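# Stack three arched boards centred on the marked rectangle

## Task

Put all three curved boards into one tidy stack on the rectangle drawn on the mat, each board centred over the one beneath it and each lying with its concave side facing down so it forms an arch. When finished, no other object on the table may be in contact with the stack, and the stack must stay in place on its own without the robot holding it.

## Robot and tools

Robot: two arms, left_arm and right_arm, each with six joints plus a parallel gripper. Joint order, everywhere in calls and results: waist, shoulder, elbow, wrist pitch, wrist yaw, wrist roll. Stated joint ranges in radians: waist -2.880 to 2.880, shoulder 0.000 to 3.142, elbow 0.000 to 3.019, wrist pitch -1.693 to 1.571, wrist yaw -1.571 to 1.571, wrist roll -2.094 to 2.094. The true ends may differ by up to 0.019 rad either way.

Frame: one world frame for both arms. Origin on the table surface midway between the arms, +z up, +x out across the table, left_arm sits toward +y. The arm names do not match image left/right. A gripper's fingers point along its own +z and open/close along its own y. The reported end-effector point lies between the finger pads, roughly 1 cm short of the tips; reported hand positions get less accurate at long reach.

Row format (shared by execute_actions and move): one flat list of 14 numbers covering both arms, even when only one arm moves. Positions 1-6 are left_arm joint displacements, 7 is left_arm opening, 8-13 are right_arm joint displacements, 14 is right_arm opening. All in [-1, 1]. Joint values are scaled offsets, not poses: 1.0 equals 1.264 rad (waist), 1.32 (shoulder), 1.276 (elbow), 1.83 (wrist pitch), 1.686 (wrist yaw), 2.022 (wrist roll). Opening is absolute, not an offset: +1 fully open, -1 closed.

execute_actions(actions): a list of up to 15 actions; each action is a table of up to 15 rows, each row held for one 1/30 s step; a short table repeats its final row to fill 15 steps. Displacements in every row are measured from the joint angles at the start of that action (not the previous row); for a call's first action, that means the angles last reported. An empty list just returns state and images. If any action asks a joint to go more than 0.019 rad beyond its range end, that action is rejected for both arms; a malformed action, or a failing first action, rejects the whole call. A joint pushed past its real end stops there and the result may say "joint sent to its limit" (absence of that line proves nothing).

move(target, speed, blocking): target is one 14-number row; its displacements are offsets from the "Joint positions" in the most recent result showing them. Joints follow synchronized paths, so hands travel on curves and do not avoid obstacles or the other arm. speed (rad/s, 0.01 to 2, default 0.5) caps the joint with the longest path; paths last 0.5-10 s. Finger openings are sent at the start. The result adds a "move:" line: ending (done, off_target, moving, held, fault), limits=held or limits=none, and each arm's joint furthest from target. blocking=false returns after 0.5 s while motion continues; until a result shows the move ended, other moves and actions are refused, so use wait or stop. Faster moves and targets set further past a contact hit and press harder.

wait(seconds): 0 to 10; arms hold their last command; a running move continues, and the wait returns early when it ends. stop(): brakes a running move; needs stopping room; fingers keep moving. zoom_image(camera, region): region [x0, y0, x1, y1] in pixels of the latest image, at most 504 by 504; cameras cam_high, cam_low, cam_left_wrist, cam_right_wrist (all 504x504). show_instructions(): shows the reference pages. finished_scene(scene): ends the given scene permanently and reports success; call it only once the stack is complete and standing unaided.

Results: a state line per arm with gripper position (m) and quaternion wxyz; Joint positions and Joint velocities per arm (rad, rad/s, then pad gap in m, 0.094 when fully open); Joint targets (what the joints are currently driven toward); grip_measured on the command scale. Warnings include "joint command not followed" (clearance check altered joint targets), MOTOR HOT (from 85 °C), and FAULT / OVER-TEMPERATURE FAULT (arm stops holding and drops). Camera calibration is provided; fixed cameras may be off by a couple of degrees and millimetres.

Motion limits: each step, joint targets stay within a lead of the measured angle (0.264 waist, 0.32 shoulder, 0.276 elbow, 0.33 wrist pitch, 0.186 wrist yaw, 0.522 wrist roll rad), and are scaled back if they would move the gripper over 70 mm; big moves need several actions. Arms can sag under zero displacements; re-send offsets to the desired angles.

Gripping: to hold, command an opening about 0.03 below grip_measured; less squeezes gently. Readings may be off by about 1 mm. Thin parts get less force.

Avoid: dropping or knocking anything off the table, letting the arms collide or press each other, slamming or hard pushes, long heavy holds that overheat motors. Occasional disturbances may tug held parts or nudge loose ones.

Each tool is called after ">>>" as name(argument=value, ...), one argument or row to a line, values as JSON.

## Session

>>> execute_actions(
  actions=[],
)

Scene clock: 0.00 s.
left_arm: end_effector_position=(+0.3882, -0.4449, +0.1739) grip_measured=-0.387 end_effector_quat_wxyz=(-0.068, +0.311, +0.667, -0.673) | right_arm: end_effector_position=(+0.5520, -0.8438, +0.2590) grip_measured=+1.000 end_effector_quat_wxyz=(+0.142, +0.848, +0.510, -0.003)
Joint names: [waist, shoulder, elbow, wrist pitch, wrist yaw, wrist roll]
Joint positions: left_arm=[-0.9    2.483  2.208  0.056  1.173 -1.032  0.029] | right_arm=[-0.714  2.182  2.429 -1.544  0.077  1.271  0.094]
Joint velocities: left_arm=[-0.015 -0.015 -0.012 -0.017 -0.051 -0.051 -0.001] | right_arm=[-0.015 -0.015  0.002 -0.007  0.007  0.051  0.   ]
Joint targets: left_arm=[-0.900 2.494 2.232 0.058 1.173 -1.032] | right_arm=[-0.714 2.167 2.458 -1.541 0.077 1.271]
camera_calibration (this result's frames):
cam_left_wrist: T_world_to_cam=[[-0.320143, 0.10103, 0.941967, 0.00584551], [-0.352943, 0.910001, -0.217555, 0.586477], [-0.87917, -0.402109, -0.255672, 0.332742], [0, 0, 0, 1]] pos_world=[0.501401, -0.400486, 0.207158]
cam_right_wrist: T_world_to_cam=[[-0.869681, 0.433619, -0.23586, 0.905397], [0.30197, 0.845346, 0.440687, 0.435094], [0.390473, 0.312034, -0.866121, 0.395819], [0, 0, 0, 1]] pos_world=[0.501464, -0.883911, 0.364633]

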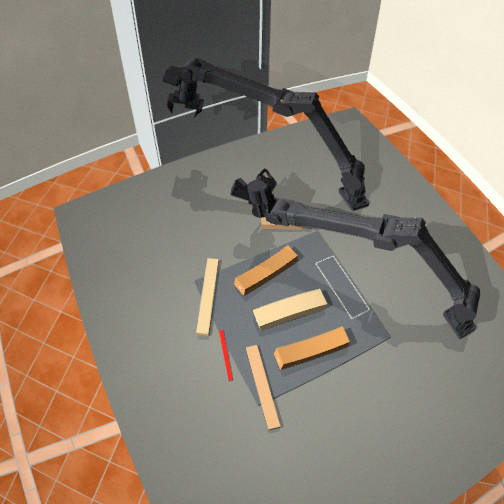

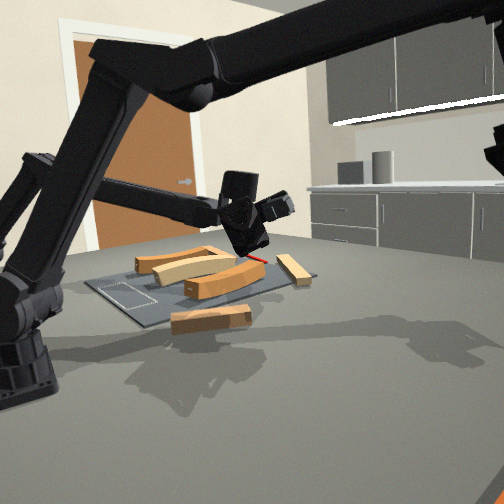

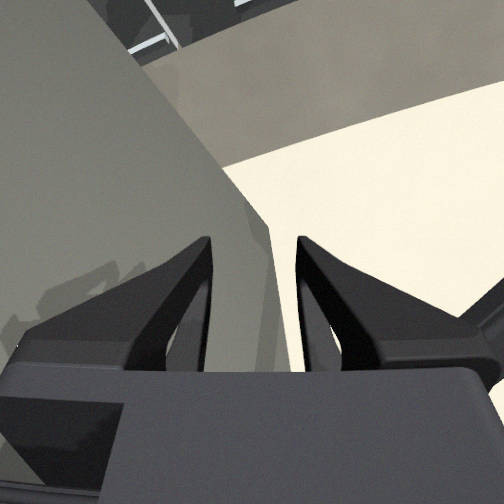

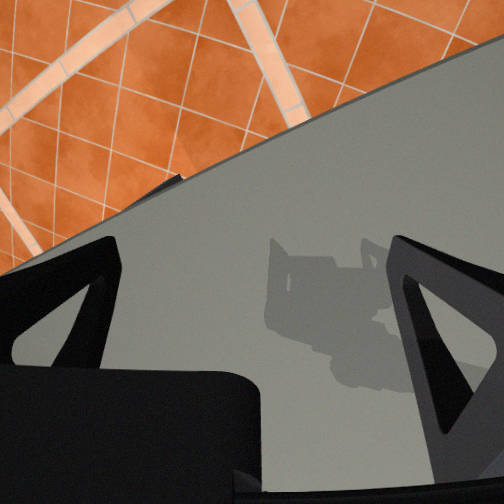

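>>> zoom_image(
  camera="cam_low",
  region=[70,220,330,340],
)

>>> zoom_image(
  camera="cam_high",
  region=[190,210,400,400],
)

Region (70, 220, 330, 340) of cam_low's 504x504 image, scaled by 1.938, with more detail than that image has; it fills the top 233 rows of this view, and the rest is white.

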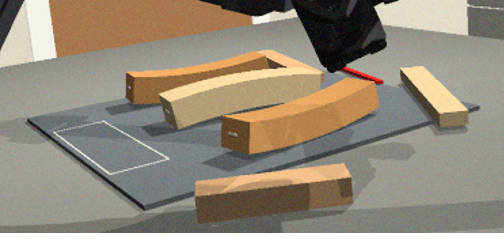

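Region (190, 210, 400, 400) of cam_high's 504x504 image, scaled by 2.400, with more detail than that image has; it fills the top 456 rows of this view, and the rest is white.

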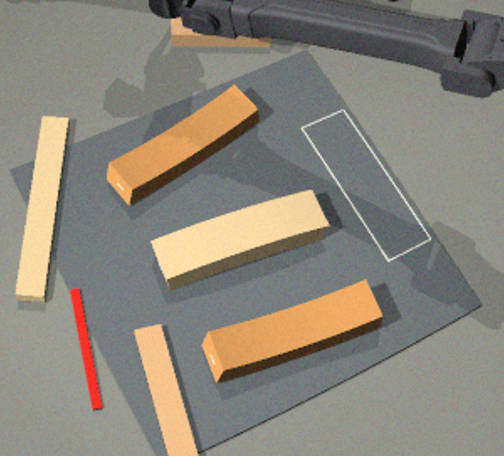

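>>> move(
  target=[0.95,-0.55,-0.594,-0.716,-0.696,0.394,1,0.4,-0.165,-0.504,0.1,-0.046,-0.275,1],
  speed=0.8,
)

Scene clock: 4.20 s.
left_arm: end_effector_position=(+0.5052, +0.4878, +0.1286) grip_measured=+1.000 end_effector_quat_wxyz=(+0.011, -0.257, +0.966, +0.001) | right_arm: end_effector_position=(+0.6293, -0.4816, +0.1186) grip_measured=+1.000 end_effector_quat_wxyz=(-0.009, +0.475, +0.880, -0.003)
Joint names: [waist, shoulder, elbow, wrist pitch, wrist yaw, wrist roll]
Joint positions: left_arm=[ 0.3    1.764  1.459 -1.243 -0.001 -0.246  0.094] | right_arm=[-0.202  2.003  1.789 -1.375  0.001  0.725  0.094]
Joint velocities: left_arm=[ 0.005  0.005 -0.032 -0.002 -0.066 -0.007  0.   ] | right_arm=[-0.024 -0.015 -0.007  0.032 -0.007 -0.037  0.   ]
Joint targets: left_arm=[0.300 1.757 1.450 -1.255 -0.000 -0.235] | right_arm=[-0.209 1.964 1.785 -1.361 -0.001 0.715]
move: off_target (right_arm); limits=none; left_arm: farthest joint: the wrist pitch, 0.011 radians from its target (1.310 radians at the start); right_arm: farthest joint: the shoulder, 0.039 radians from its target (0.217 radians at the start)
camera_calibration (this result's frames):
cam_left_wrist: T_world_to_cam=[[0.499831, -0.866092, 0.00735177, 0.169424], [-0.718285, -0.409757, 0.562287, 0.497276], [-0.483979, -0.286329, -0.82691, 0.616414], [0, 0, 0, 1]] pos_world=[0.570835, 0.526997, 0.228862]
cam_right_wrist: T_world_to_cam=[[-0.832195, -0.554317, 0.0135378, 0.253466], [-0.437439, 0.671338, 0.598291, 0.530216], [-0.340731, 0.491973, -0.801165, 0.670097], [0, 0, 0, 1]] pos_world=[0.671194, -0.545123, 0.216203]

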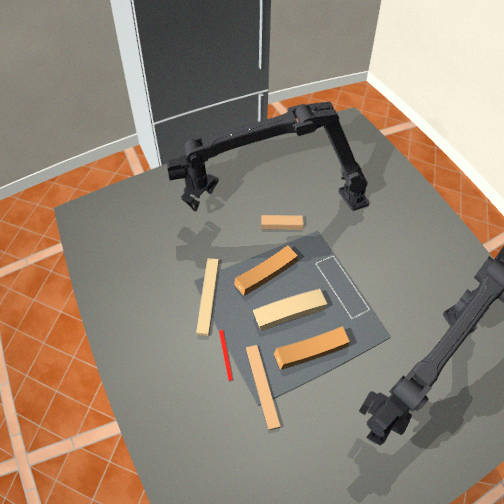

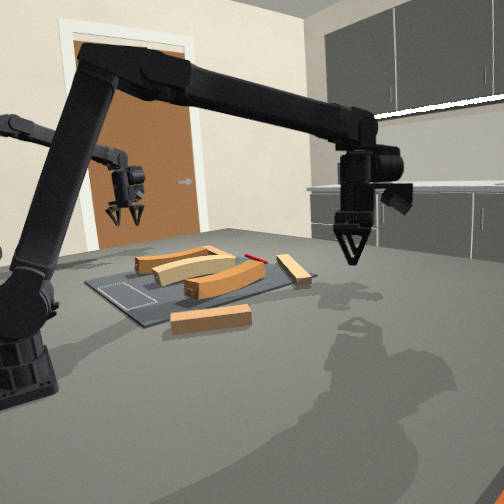

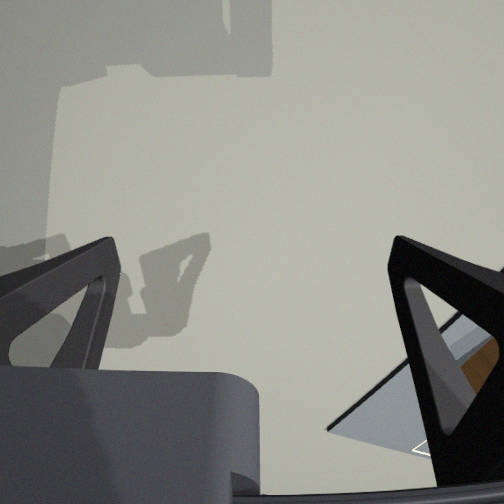

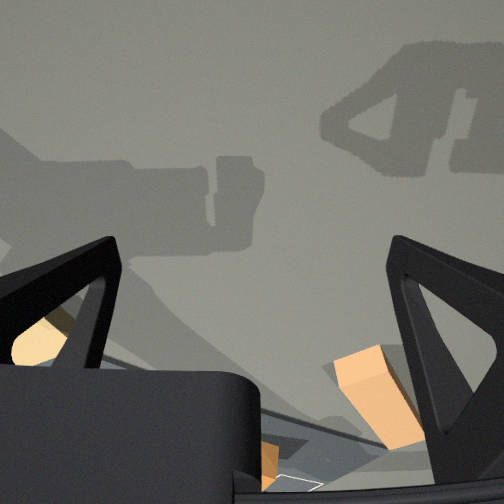

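>>> move(
  target=[0,0,0,0,0,0,1,0.674,0,0,0,0,0,1],
  speed=0.7,
)

Scene clock: 6.33 s.
left_arm: end_effector_position=(+0.5052, +0.4878, +0.1286) grip_measured=+1.000 end_effector_quat_wxyz=(+0.011, -0.257, +0.966, +0.001) | right_arm: end_effector_position=(+0.5484, +0.0169, +0.1186) grip_measured=+1.000 end_effector_quat_wxyz=(-0.007, +0.069, +0.998, -0.006)
Joint names: [waist, shoulder, elbow, wrist pitch, wrist yaw, wrist roll]
Joint positions: left_arm=[ 0.3    1.764  1.459 -1.243 -0.001 -0.246  0.094] | right_arm=[ 0.65   2.003  1.789 -1.375  0.001  0.725  0.094]
Joint velocities: left_arm=[-0.005  0.005  0.002  0.002  0.022 -0.022  0.   ] | right_arm=[ 0.005 -0.005  0.007  0.007 -0.007 -0.022  0.   ]
Joint targets: left_arm=[0.300 1.764 1.459 -1.243 -0.001 -0.246] | right_arm=[0.650 2.003 1.789 -1.375 0.001 0.725]
move: done; limits=none; left_arm: farthest joint: the waist, 0.000 radians from its target (0.000 radians at the start); right_arm: farthest joint: the waist, 0.000 radians from its target (0.852 radians at the start)
camera_calibration (this result's frames):
cam_left_wrist: T_world_to_cam=[[0.499501, -0.866282, 0.00734331, 0.169685], [-0.71844, -0.409488, 0.562285, 0.497223], [-0.484091, -0.286137, -0.826911, 0.616377], [0, 0, 0, 1]] pos_world=[0.57085, 0.526971, 0.228862]
cam_right_wrist: T_world_to_cam=[[-0.130595, -0.991347, 0.0132508, 0.0851397], [-0.79319, 0.11249, 0.598494, 0.364743], [-0.594806, 0.0676497, -0.801017, 0.543819], [0, 0, 0, 1]] pos_world=[0.623896, 0.00658376, 0.216184]

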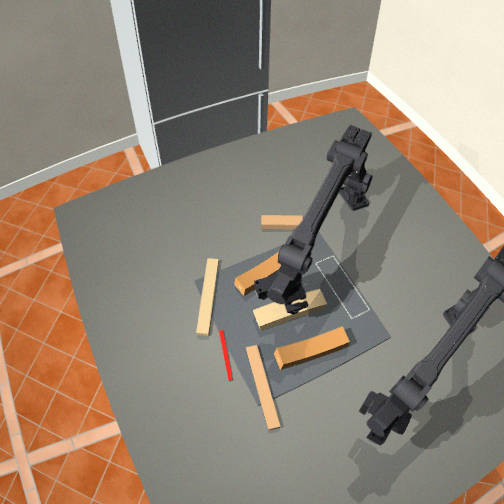

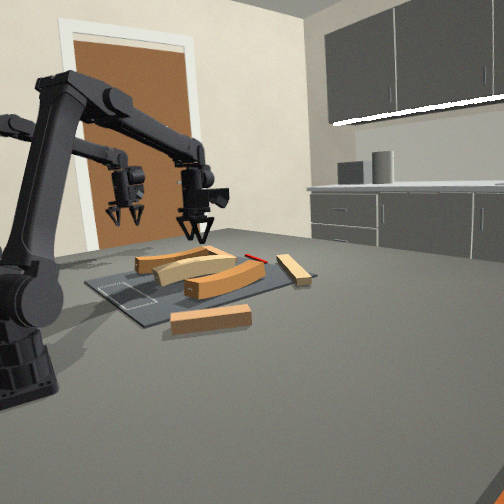

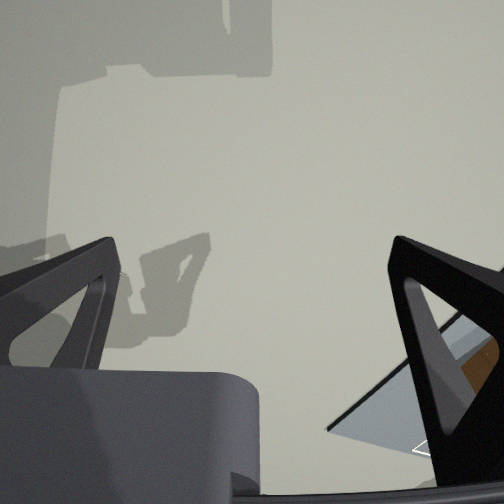

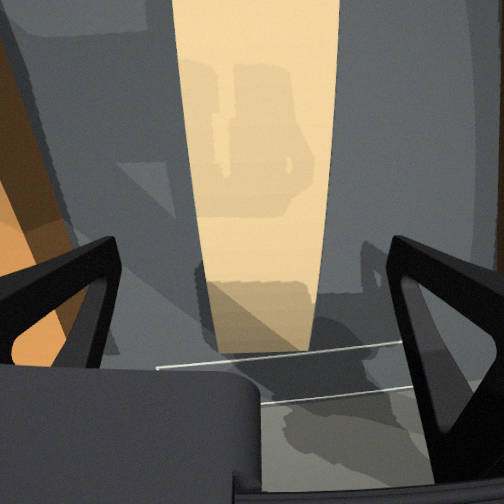

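>>> move(
  target=[0,0,0,0,0,0,1,0.015,0.028,-0.142,0.132,0,-0.004,1],
  speed=0.17,
)

Scene clock: 8.50 s.
left_arm: end_effector_position=(+0.5052, +0.4878, +0.1286) grip_measured=+1.000 end_effector_quat_wxyz=(+0.011, -0.257, +0.966, +0.001) | right_arm: end_effector_position=(+0.5368, +0.0158, +0.0389) grip_measured=+1.000 end_effector_quat_wxyz=(+0.002, +0.064, +0.998, +0.001)
Joint names: [waist, shoulder, elbow, wrist pitch, wrist yaw, wrist roll]
Joint positions: left_arm=[ 0.3    1.764  1.459 -1.243 -0.001 -0.246  0.094] | right_arm=[ 0.659  2.029  1.611 -1.148  0.001  0.725  0.094]
Joint velocities: left_arm=[-0.005 -0.005  0.007 -0.007 -0.022  0.007  0.   ] | right_arm=[-0.005  0.005  0.012 -0.002 -0.037  0.037  0.   ]
Joint targets: left_arm=[0.300 1.764 1.459 -1.243 -0.001 -0.246] | right_arm=[0.669 2.041 1.608 -1.133 0.001 0.717]
move: done; limits=none; left_arm: farthest joint: the waist, 0.000 radians from its target (0.000 radians at the start); right_arm: farthest joint: the wrist pitch, 0.014 radians from its target (0.241 radians at the start)
camera_calibration (this result's frames):
cam_left_wrist: T_world_to_cam=[[0.499501, -0.866282, 0.00734331, 0.169685], [-0.71844, -0.409488, 0.562285, 0.497223], [-0.484091, -0.286137, -0.826911, 0.616377], [0, 0, 0, 1]] pos_world=[0.57085, 0.526971, 0.228862]
cam_right_wrist: T_world_to_cam=[[-0.12162, -0.992574, -0.00232521, 0.0793688], [-0.805754, 0.0973604, 0.584193, 0.410897], [-0.579629, 0.0729231, -0.811611, 0.46534], [0, 0, 0, 1]] pos_world=[0.610459, 0.00484024, 0.137816]

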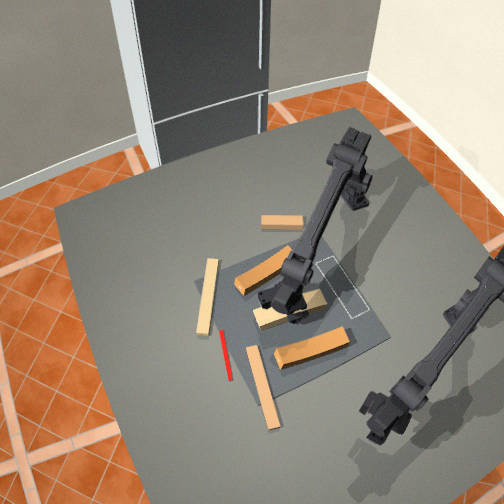

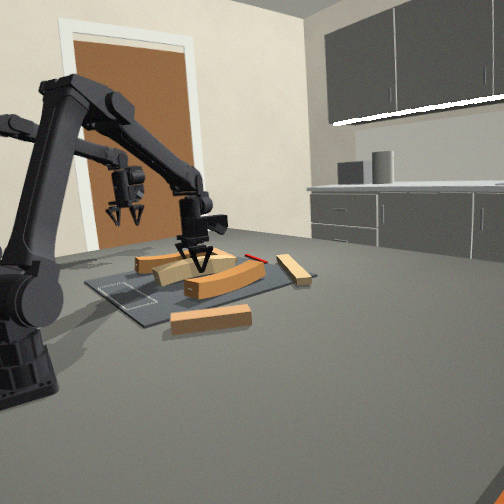

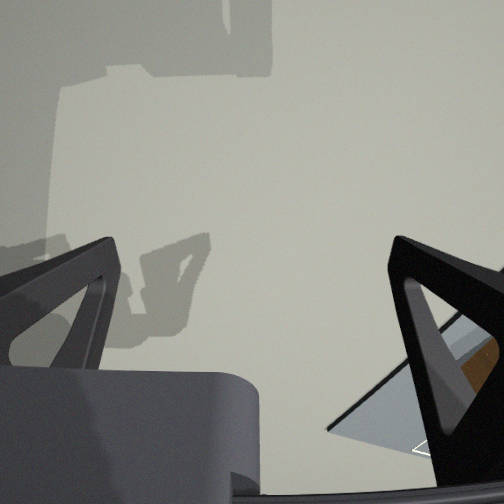

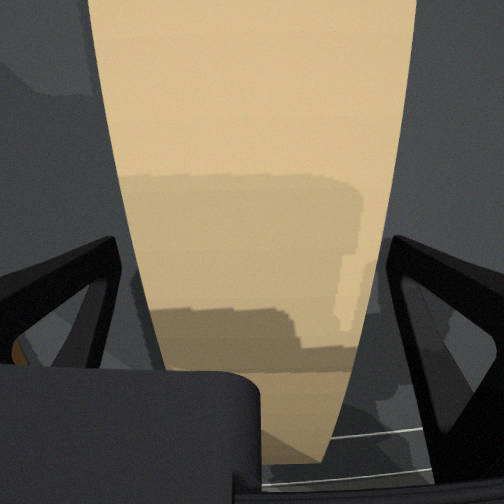

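>>> move(
  target=[0,0,0,0,0,0,1,0,0,0,0,0,0,0.12],
)

Scene clock: 9.30 s.
left_arm: end_effector_position=(+0.5052, +0.4878, +0.1286) grip_measured=+1.000 end_effector_quat_wxyz=(+0.011, -0.257, +0.966, +0.001) | right_arm: end_effector_position=(+0.5369, +0.0156, +0.0389) grip_measured=+0.287 end_effector_quat_wxyz=(+0.002, +0.065, +0.998, +0.001)
Joint names: [waist, shoulder, elbow, wrist pitch, wrist yaw, wrist roll]
Joint positions: left_arm=[ 0.3    1.764  1.459 -1.243 -0.001 -0.246  0.094] | right_arm=[ 0.659  2.029  1.611 -1.148  0.002  0.728  0.06 ]
Joint velocities: left_arm=[-0.015 -0.015 -0.012 -0.002  0.051 -0.051  0.   ] | right_arm=[-0.015 -0.005 -0.007 -0.007  0.051 -0.022  0.   ]
Joint targets: left_arm=[0.300 1.764 1.459 -1.243 -0.001 -0.246] | right_arm=[0.659 2.029 1.611 -1.147 0.001 0.725]
move: done; limits=none; left_arm: farthest joint: the waist, 0.000 radians from its target (0.000 radians at the start); right_arm: farthest joint: the wrist roll, 0.003 radians from its target (0.000 radians at the start)
camera_calibration (this result's frames):
cam_left_wrist: T_world_to_cam=[[0.499501, -0.866282, 0.00734331, 0.169685], [-0.71844, -0.409488, 0.562285, 0.497223], [-0.484091, -0.286137, -0.826911, 0.616377], [0, 0, 0, 1]] pos_world=[0.57085, 0.526971, 0.228862]
cam_right_wrist: T_world_to_cam=[[-0.124275, -0.992247, -0.00122483, 0.0805363], [-0.805679, 0.100187, 0.583819, 0.410875], [-0.57917, 0.0735407, -0.811883, 0.46513], [0, 0, 0, 1]] pos_world=[0.610431, 0.00454156, 0.137853]

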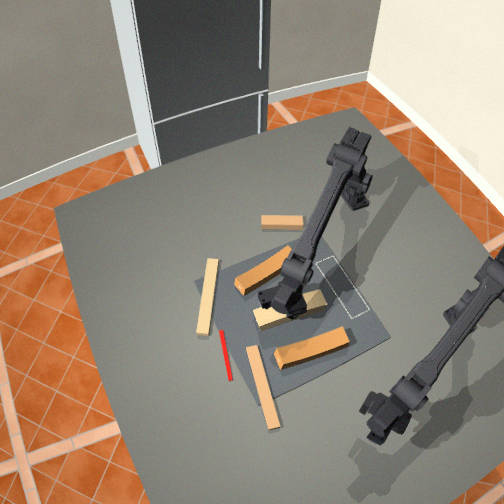

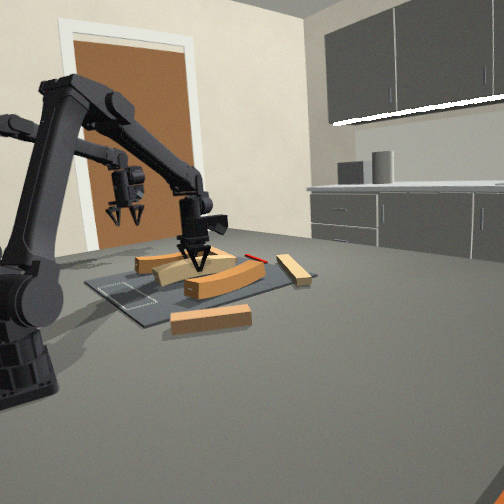

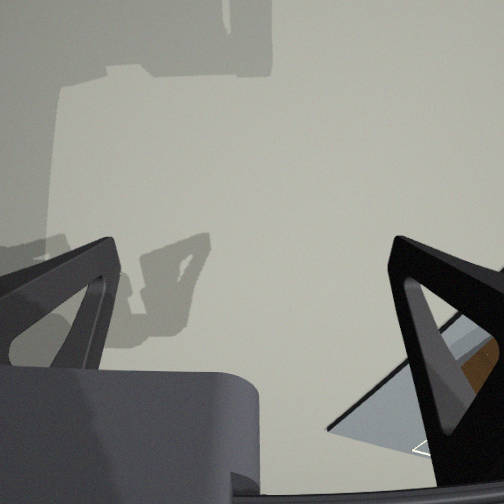

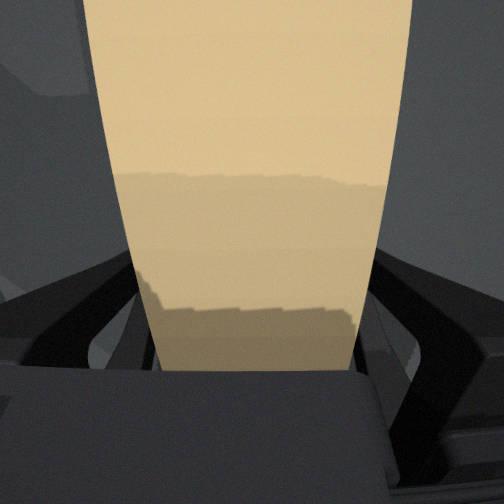

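>>> move(
  target=[0,0,0,0,0,0,1,0,-0.2,0.02,-0.11,0,0,0.24],
  speed=0.3,
)

Scene clock: 10.77 s.
left_arm: end_effector_position=(+0.5052, +0.4878, +0.1286) grip_measured=+1.000 end_effector_quat_wxyz=(+0.011, -0.257, +0.966, +0.001) | right_arm: end_effector_position=(+0.5034, -0.0072, +0.1637) grip_measured=+0.287 end_effector_quat_wxyz=(+0.016, +0.065, +0.998, +0.011)
Joint names: [waist, shoulder, elbow, wrist pitch, wrist yaw, wrist roll]
Joint positions: left_arm=[ 0.3    1.764  1.459 -1.243 -0.001 -0.246  0.094] | right_arm=[ 0.659  1.805  1.611 -1.338  0.002  0.728  0.06 ]
Joint velocities: left_arm=[-0.005  0.005  0.002 -0.022  0.037  0.051  0.   ] | right_arm=[-0.015 -0.005 -0.007 -0.002  0.022  0.037  0.   ]
Joint targets: left_arm=[0.300 1.764 1.459 -1.243 -0.001 -0.246] | right_arm=[0.659 1.765 1.636 -1.349 0.002 0.728]
move: off_target (right_arm); limits=none; left_arm: farthest joint: the waist, 0.000 radians from its target (0.000 radians at the start); right_arm: farthest joint: the shoulder, 0.040 radians from its target (0.264 radians at the start)
camera_calibration (this result's frames):
cam_left_wrist: T_world_to_cam=[[0.499501, -0.866282, 0.00734331, 0.169685], [-0.71844, -0.409488, 0.562285, 0.497223], [-0.484091, -0.286137, -0.826911, 0.616377], [0, 0, 0, 1]] pos_world=[0.57085, 0.526971, 0.228862]
cam_right_wrist: T_world_to_cam=[[-0.123925, -0.99201, -0.0236484, 0.0574743], [-0.821777, 0.0892434, 0.562777, 0.324824], [-0.55617, 0.0891761, -0.82627, 0.539641], [0, 0, 0, 1]] pos_world=[0.574188, -0.0200965, 0.264445]

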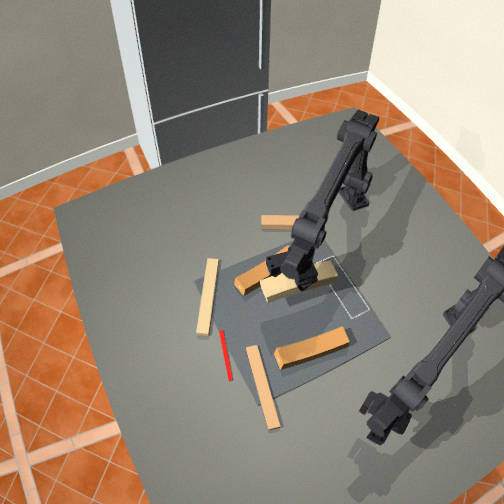

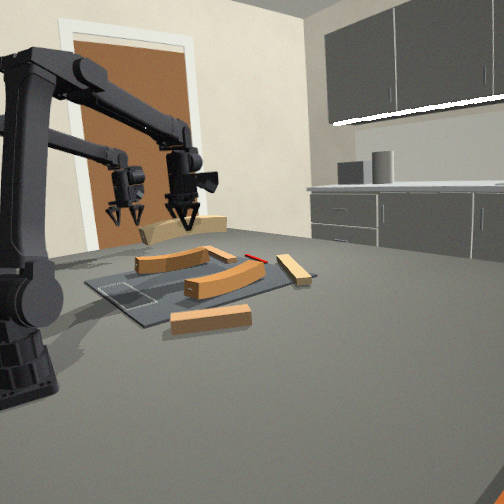

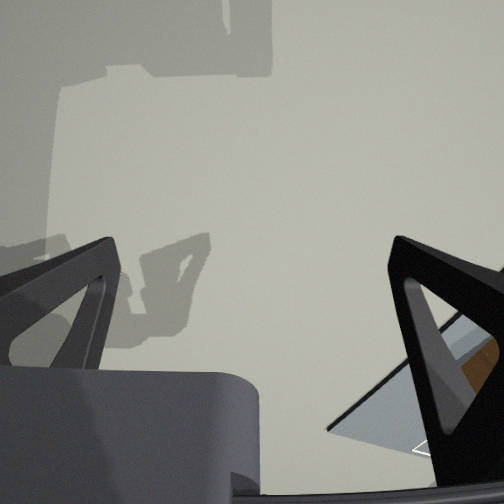

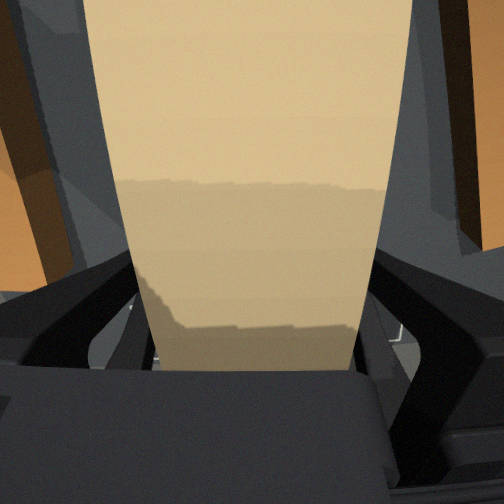

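>>> move(
  target=[0,0,0,0,0,0,1,0.214,-0.175,-0.405,0.162,0,-0.714,0.24],
  speed=0.6,
)

>>> zoom_image(
  camera="cam_high",
  region=[290,220,400,340],
)

>>> zoom_image(
  camera="cam_low",
  region=[60,220,200,340],
)

Scene clock: 14.47 s.
left_arm: end_effector_position=(+0.5052, +0.4878, +0.1286) grip_measured=+1.000 end_effector_quat_wxyz=(+0.011, -0.257, +0.966, +0.001) | right_arm: end_effector_position=(+0.3213, +0.0056, +0.0609) grip_measured=+0.286 end_effector_quat_wxyz=(+0.014, +0.706, -0.708, +0.002)
Joint names: [waist, shoulder, elbow, wrist pitch, wrist yaw, wrist roll]
Joint positions: left_arm=[ 0.3    1.764  1.459 -1.243 -0.001 -0.246  0.094] | right_arm=[ 0.924  1.629  1.085 -1.054  0.002 -0.705  0.06 ]
Joint velocities: left_arm=[-0.005 -0.015  0.012 -0.002 -0.081  0.037  0.   ] | right_arm=[ 0.015  0.005 -0.007  0.007  0.007  0.022 -0.001]
Joint targets: left_arm=[0.300 1.764 1.459 -1.243 -0.001 -0.246] | right_arm=[0.930 1.574 1.094 -1.042 0.002 -0.716]
move: off_target (right_arm); limits=none; left_arm: farthest joint: the waist, 0.000 radians from its target (0.000 radians at the start); right_arm: farthest joint: the shoulder, 0.055 radians from its target (0.231 radians at the start)
camera_calibration (this result's frames):
cam_left_wrist: T_world_to_cam=[[0.499501, -0.866282, 0.00734331, 0.169685], [-0.71844, -0.409488, 0.562285, 0.497223], [-0.484091, -0.286137, -0.826911, 0.616377], [0, 0, 0, 1]] pos_world=[0.57085, 0.526971, 0.228862]
cam_right_wrist: T_world_to_cam=[[0.999856, 0.00239483, -0.0168248, -0.321974], [0.0120959, -0.795701, 0.605569, -0.0337064], [-0.0119372, -0.605685, -0.795615, 0.179439], [0, 0, 0, 1]] pos_world=[0.324477, 0.0826343, 0.157759]

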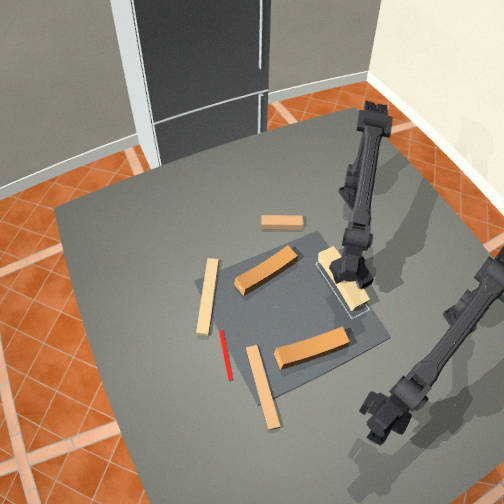

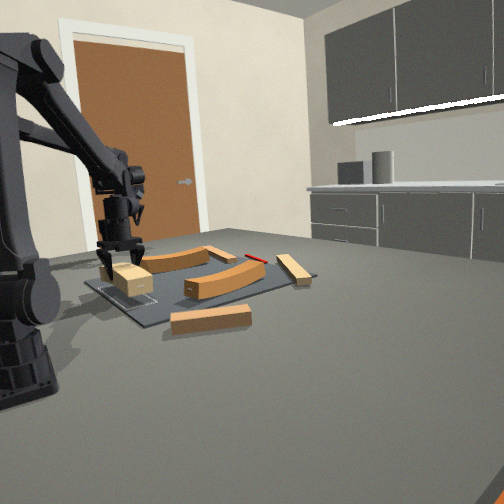

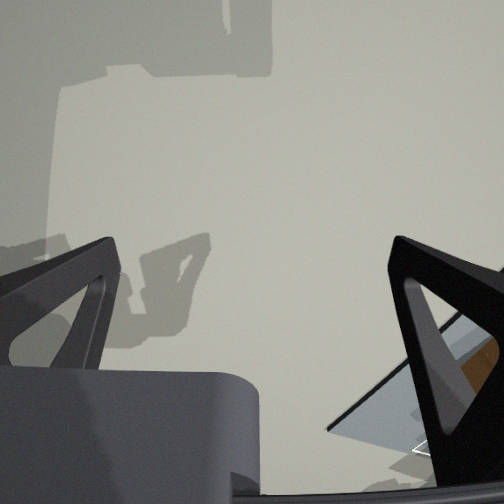

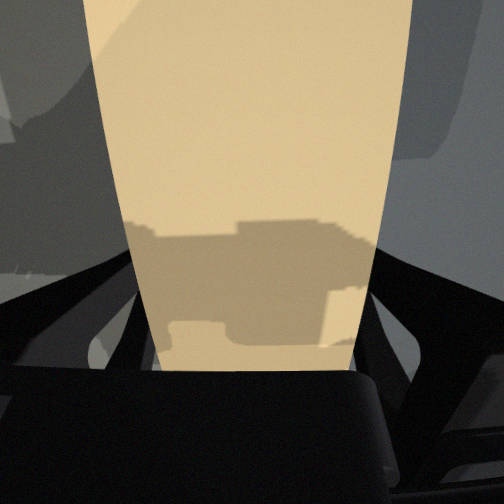

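Region (290, 220, 400, 340) of cam_high's 504x504 image, scaled by 4.200, with more detail than that image has; it fills the left 462 columns of this view, and the rest is white.

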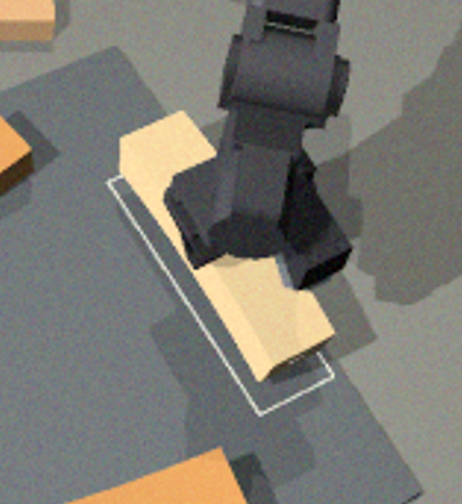

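Region (60, 220, 200, 340) of cam_low's 504x504 image, scaled by 3.600, with more detail than that image has; it fills the top 432 rows of this view, and the rest is white.

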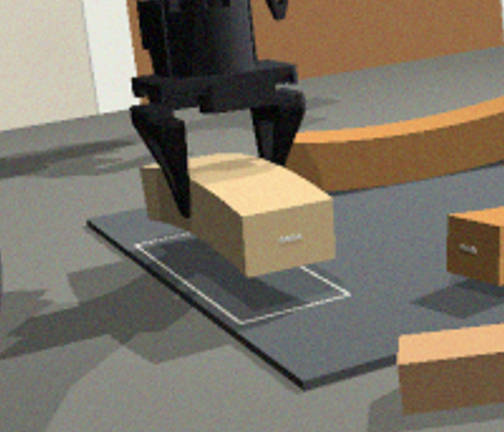

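>>> move(
  target=[0,0,0,0,0,0,1,0,0.02,0,0.036,0,0,0.24],
  speed=0.07,
)

>>> zoom_image(
  camera="cam_high",
  region=[290,220,400,340],
)

>>> zoom_image(
  camera="cam_low",
  region=[60,220,200,340],
)

Scene clock: 15.97 s.
left_arm: end_effector_position=(+0.5052, +0.4878, +0.1286) grip_measured=+1.000 end_effector_quat_wxyz=(+0.011, -0.257, +0.966, +0.001) | right_arm: end_effector_position=(+0.3257, +0.0107, +0.0437) grip_measured=+0.286 end_effector_quat_wxyz=(+0.009, +0.706, -0.708, +0.002)
Joint names: [waist, shoulder, elbow, wrist pitch, wrist yaw, wrist roll]
Joint positions: left_arm=[ 0.3    1.764  1.459 -1.243 -0.001 -0.246  0.094] | right_arm=[ 0.924  1.664  1.077 -1.001  0.002 -0.706  0.06 ]
Joint velocities: left_arm=[-0.005  0.005 -0.007  0.007 -0.066  0.007  0.   ] | right_arm=[-0.015  0.005  0.007 -0.007 -0.051  0.037 -0.002]
Joint targets: left_arm=[0.300 1.764 1.459 -1.243 -0.001 -0.246] | right_arm=[0.924 1.655 1.084 -0.988 0.002 -0.705]
move: done; limits=none; left_arm: farthest joint: the waist, 0.000 radians from its target (0.000 radians at the start); right_arm: farthest joint: the wrist pitch, 0.013 radians from its target (0.066 radians at the start)
camera_calibration (this result's frames):
cam_left_wrist: T_world_to_cam=[[0.499501, -0.866282, 0.00734331, 0.169685], [-0.71844, -0.409488, 0.562285, 0.497223], [-0.484091, -0.286137, -0.826911, 0.616377], [0, 0, 0, 1]] pos_world=[0.57085, 0.526971, 0.228862]
cam_right_wrist: T_world_to_cam=[[0.999945, 0.0028815, -0.0101058, -0.326971], [0.00836421, -0.80041, 0.599394, -0.0177659], [-0.00636163, -0.599446, -0.80039, 0.16723], [0, 0, 0, 1]] pos_world=[0.328165, 0.0869673, 0.141193]

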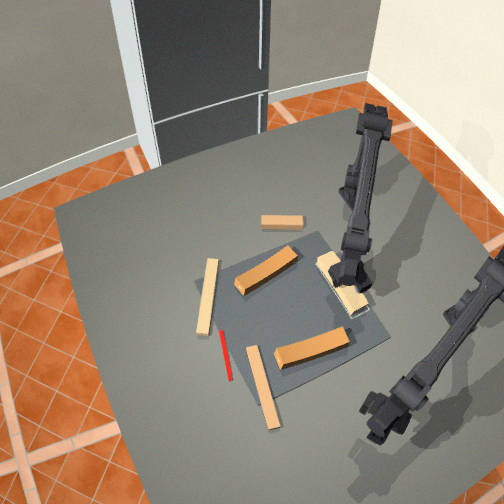

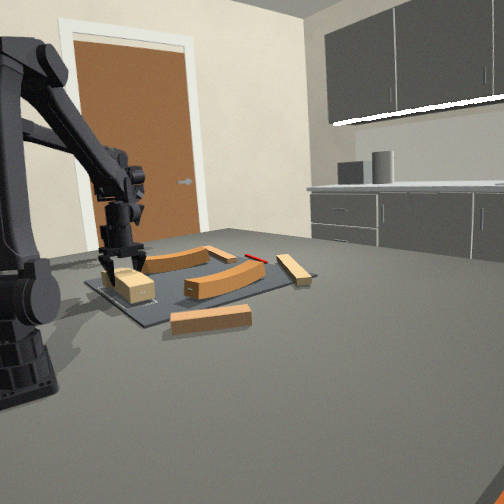

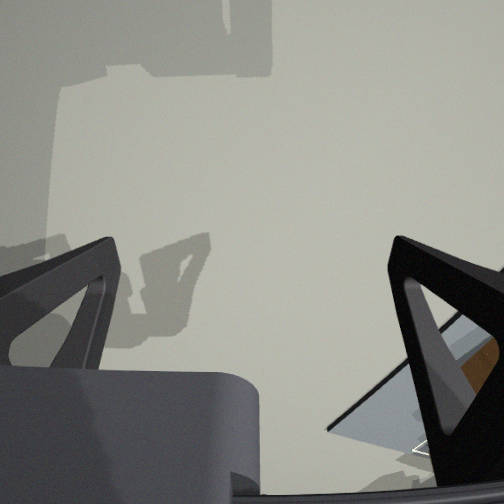

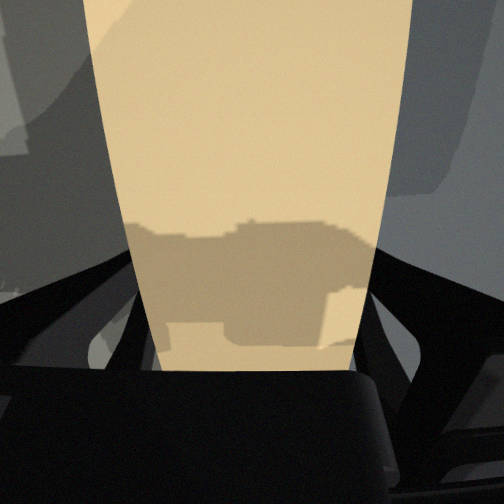

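Region (290, 220, 400, 340) of cam_high's 504x504 image, scaled by 4.200, with more detail than that image has; it fills the left 462 columns of this view, and the rest is white.

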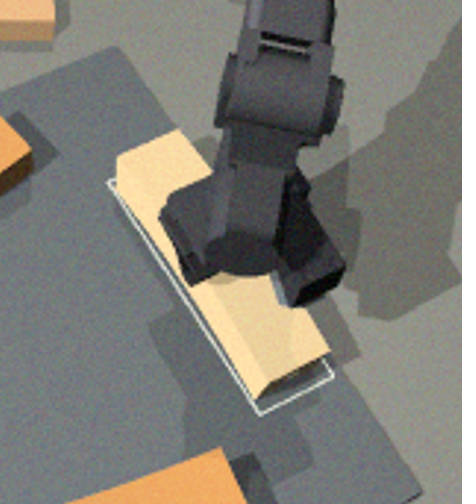

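Region (60, 220, 200, 340) of cam_low's 504x504 image, scaled by 3.600, with more detail than that image has; it fills the top 432 rows of this view, and the rest is white.

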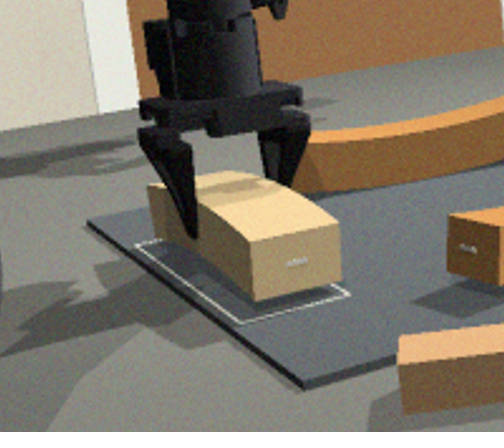

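>>> move(
  target=[0,0,0,0,0,0,1,0.012,-0.02,-0.012,0.016,0,0.016,0.24],
  speed=0.04,
)

>>> zoom_image(
  camera="cam_high",
  region=[290,220,400,340],
)

>>> zoom_image(
  camera="cam_low",
  region=[60,220,200,340],
)

Scene clock: 17.43 s.
left_arm: end_effector_position=(+0.5052, +0.4878, +0.1286) grip_measured=+1.000 end_effector_quat_wxyz=(+0.011, -0.257, +0.966, +0.001) | right_arm: end_effector_position=(+0.3213, +0.0071, +0.0378) grip_measured=+0.286 end_effector_quat_wxyz=(+0.014, +0.702, -0.712, +0.002)
Joint names: [waist, shoulder, elbow, wrist pitch, wrist yaw, wrist roll]
Joint positions: left_arm=[ 0.3    1.764  1.459 -1.243 -0.001 -0.246  0.094] | right_arm=[ 0.927  1.666  1.06  -0.993  0.002 -0.692  0.06 ]
Joint velocities: left_arm=[ 0.005 -0.024  0.002 -0.002 -0.007 -0.081  0.   ] | right_arm=[ 0.015 -0.005 -0.027 -0.002  0.007 -0.095  0.001]
Joint targets: left_arm=[0.300 1.764 1.459 -1.243 -0.001 -0.246] | right_arm=[0.939 1.638 1.061 -0.972 0.002 -0.673]
move: off_target (right_arm); limits=none; left_arm: farthest joint: the waist, 0.000 radians from its target (0.000 radians at the start); right_arm: farthest joint: the shoulder, 0.028 radians from its target (0.026 radians at the start)
camera_calibration (this result's frames):
cam_left_wrist: T_world_to_cam=[[0.499501, -0.866282, 0.00734331, 0.169685], [-0.71844, -0.409488, 0.562285, 0.497223], [-0.484091, -0.286137, -0.826911, 0.616377], [0, 0, 0, 1]] pos_world=[0.57085, 0.526971, 0.228862]
cam_right_wrist: T_world_to_cam=[[0.999837, -0.00827391, -0.0160389, -0.322307], [0.00312262, -0.796001, 0.605288, -0.0156119], [-0.0177751, -0.605239, -0.795845, 0.163848], [0, 0, 0, 1]] pos_world=[0.325215, 0.0840736, 0.134678]

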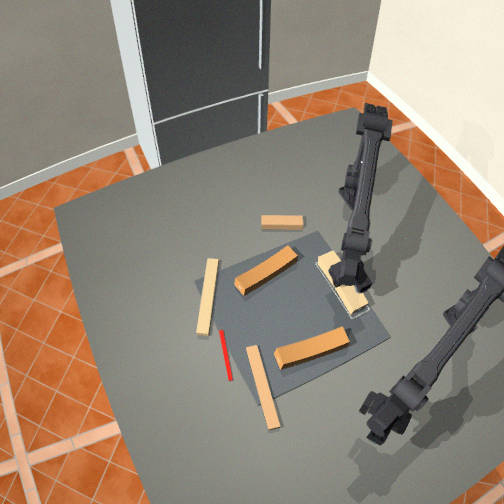

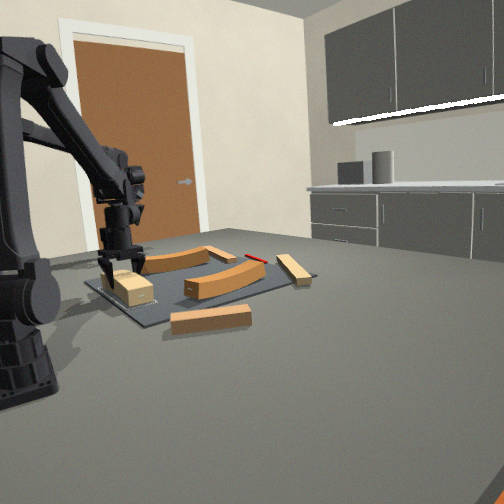

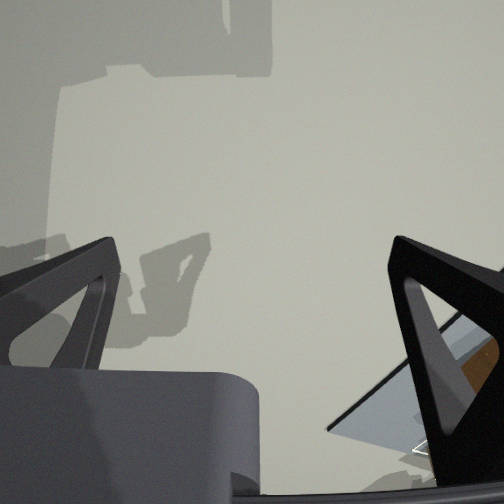

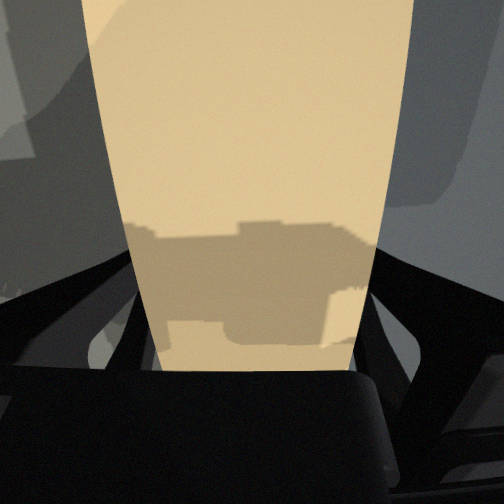

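Region (290, 220, 400, 340) of cam_high's 504x504 image, scaled by 4.200, with more detail than that image has; it fills the left 462 columns of this view, and the rest is white.

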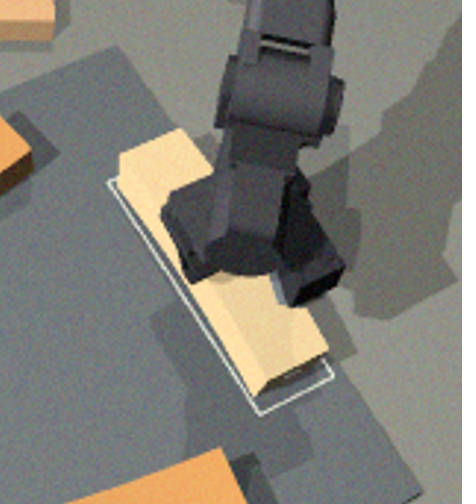

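Region (60, 220, 200, 340) of cam_low's 504x504 image, scaled by 3.600, with more detail than that image has; it fills the top 432 rows of this view, and the rest is white.

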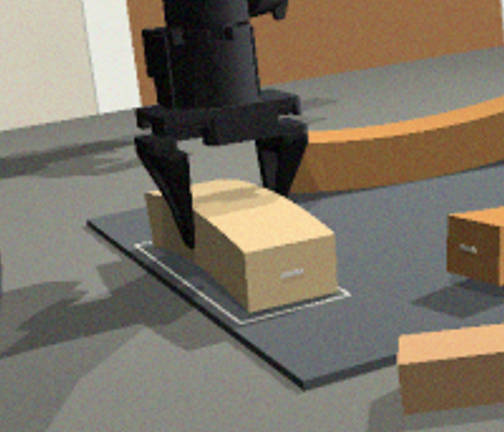

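>>> move(
  target=[0,0,0,0,0,0,1,0,0.006,0,0.02,0,0,0.24],
  speed=0.05,
)

>>> zoom_image(
  camera="cam_low",
  region=[60,220,200,340],
)

Scene clock: 18.57 s.
left_arm: end_effector_position=(+0.5052, +0.4878, +0.1286) grip_measured=+1.000 end_effector_quat_wxyz=(+0.011, -0.257, +0.966, +0.001) | right_arm: end_effector_position=(+0.3220, +0.0079, +0.0369) grip_measured=+0.286 end_effector_quat_wxyz=(+0.010, +0.703, -0.712, +0.002)
Joint names: [waist, shoulder, elbow, wrist pitch, wrist yaw, wrist roll]
Joint positions: left_arm=[ 0.3    1.764  1.459 -1.243 -0.001 -0.246  0.094] | right_arm=[ 0.927  1.666  1.057 -0.984  0.002 -0.694  0.06 ]
Joint velocities: left_arm=[-0.005 -0.005  0.002 -0.002  0.007 -0.022  0.   ] | right_arm=[ 0.005 -0.005  0.002 -0.002 -0.022 -0.022 -0.   ]
Joint targets: left_arm=[0.300 1.764 1.459 -1.243 -0.001 -0.246] | right_arm=[0.926 1.674 1.060 -0.956 0.002 -0.692]
move: off_target (right_arm); limits=none; left_arm: farthest joint: the waist, 0.000 radians from its target (0.000 radians at the start); right_arm: farthest joint: the wrist pitch, 0.027 radians from its target (0.036 radians at the start)
camera_calibration (this result's frames):
cam_left_wrist: T_world_to_cam=[[0.499501, -0.866282, 0.00734331, 0.169685], [-0.71844, -0.409488, 0.562285, 0.497223], [-0.484091, -0.286137, -0.826911, 0.616377], [0, 0, 0, 1]] pos_world=[0.57085, 0.526971, 0.228862]
cam_right_wrist: T_world_to_cam=[[0.999907, -0.00667946, -0.0118954, -0.32316], [0.00181667, -0.798986, 0.601347, -0.0138802], [-0.013521, -0.601313, -0.798899, 0.162339], [0, 0, 0, 1]] pos_world=[0.32535, 0.084368, 0.134195]

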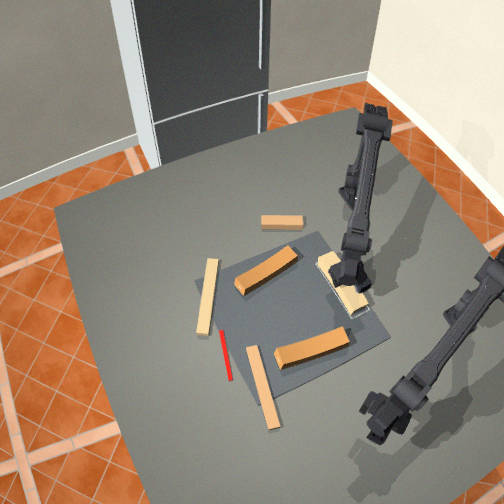

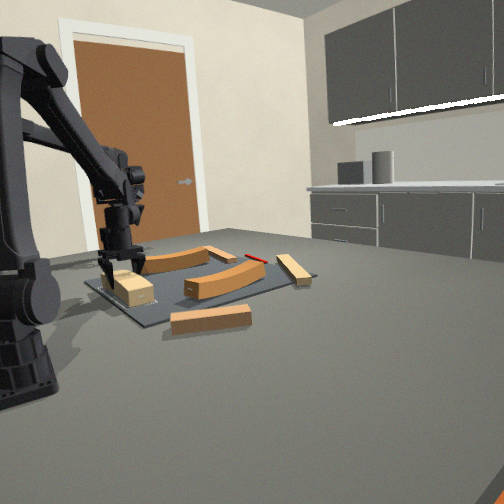

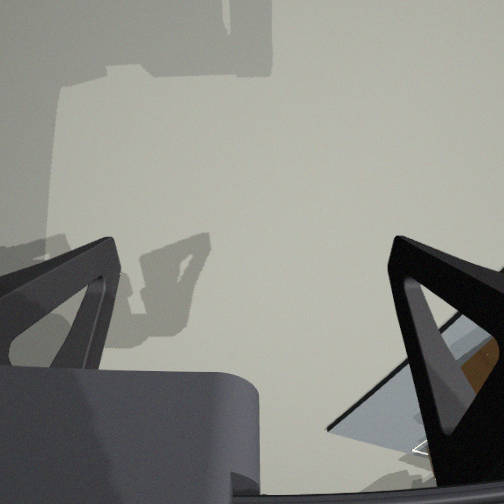

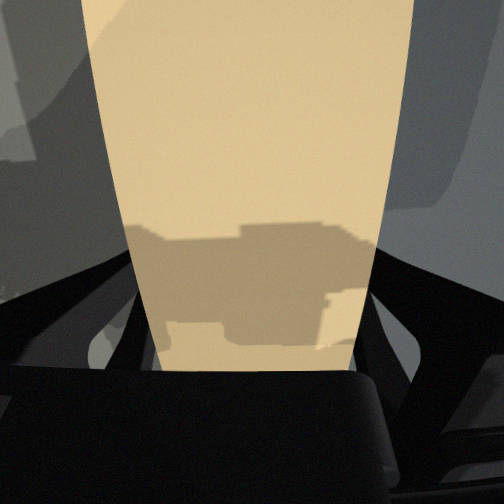

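Region (60, 220, 200, 340) of cam_low's 504x504 image, scaled by 3.600, with more detail than that image has; it fills the top 432 rows of this view, and the rest is white.

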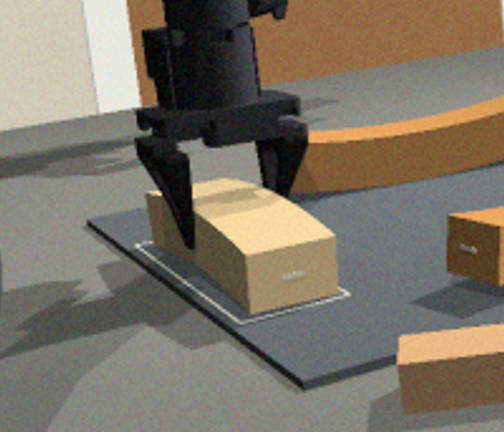

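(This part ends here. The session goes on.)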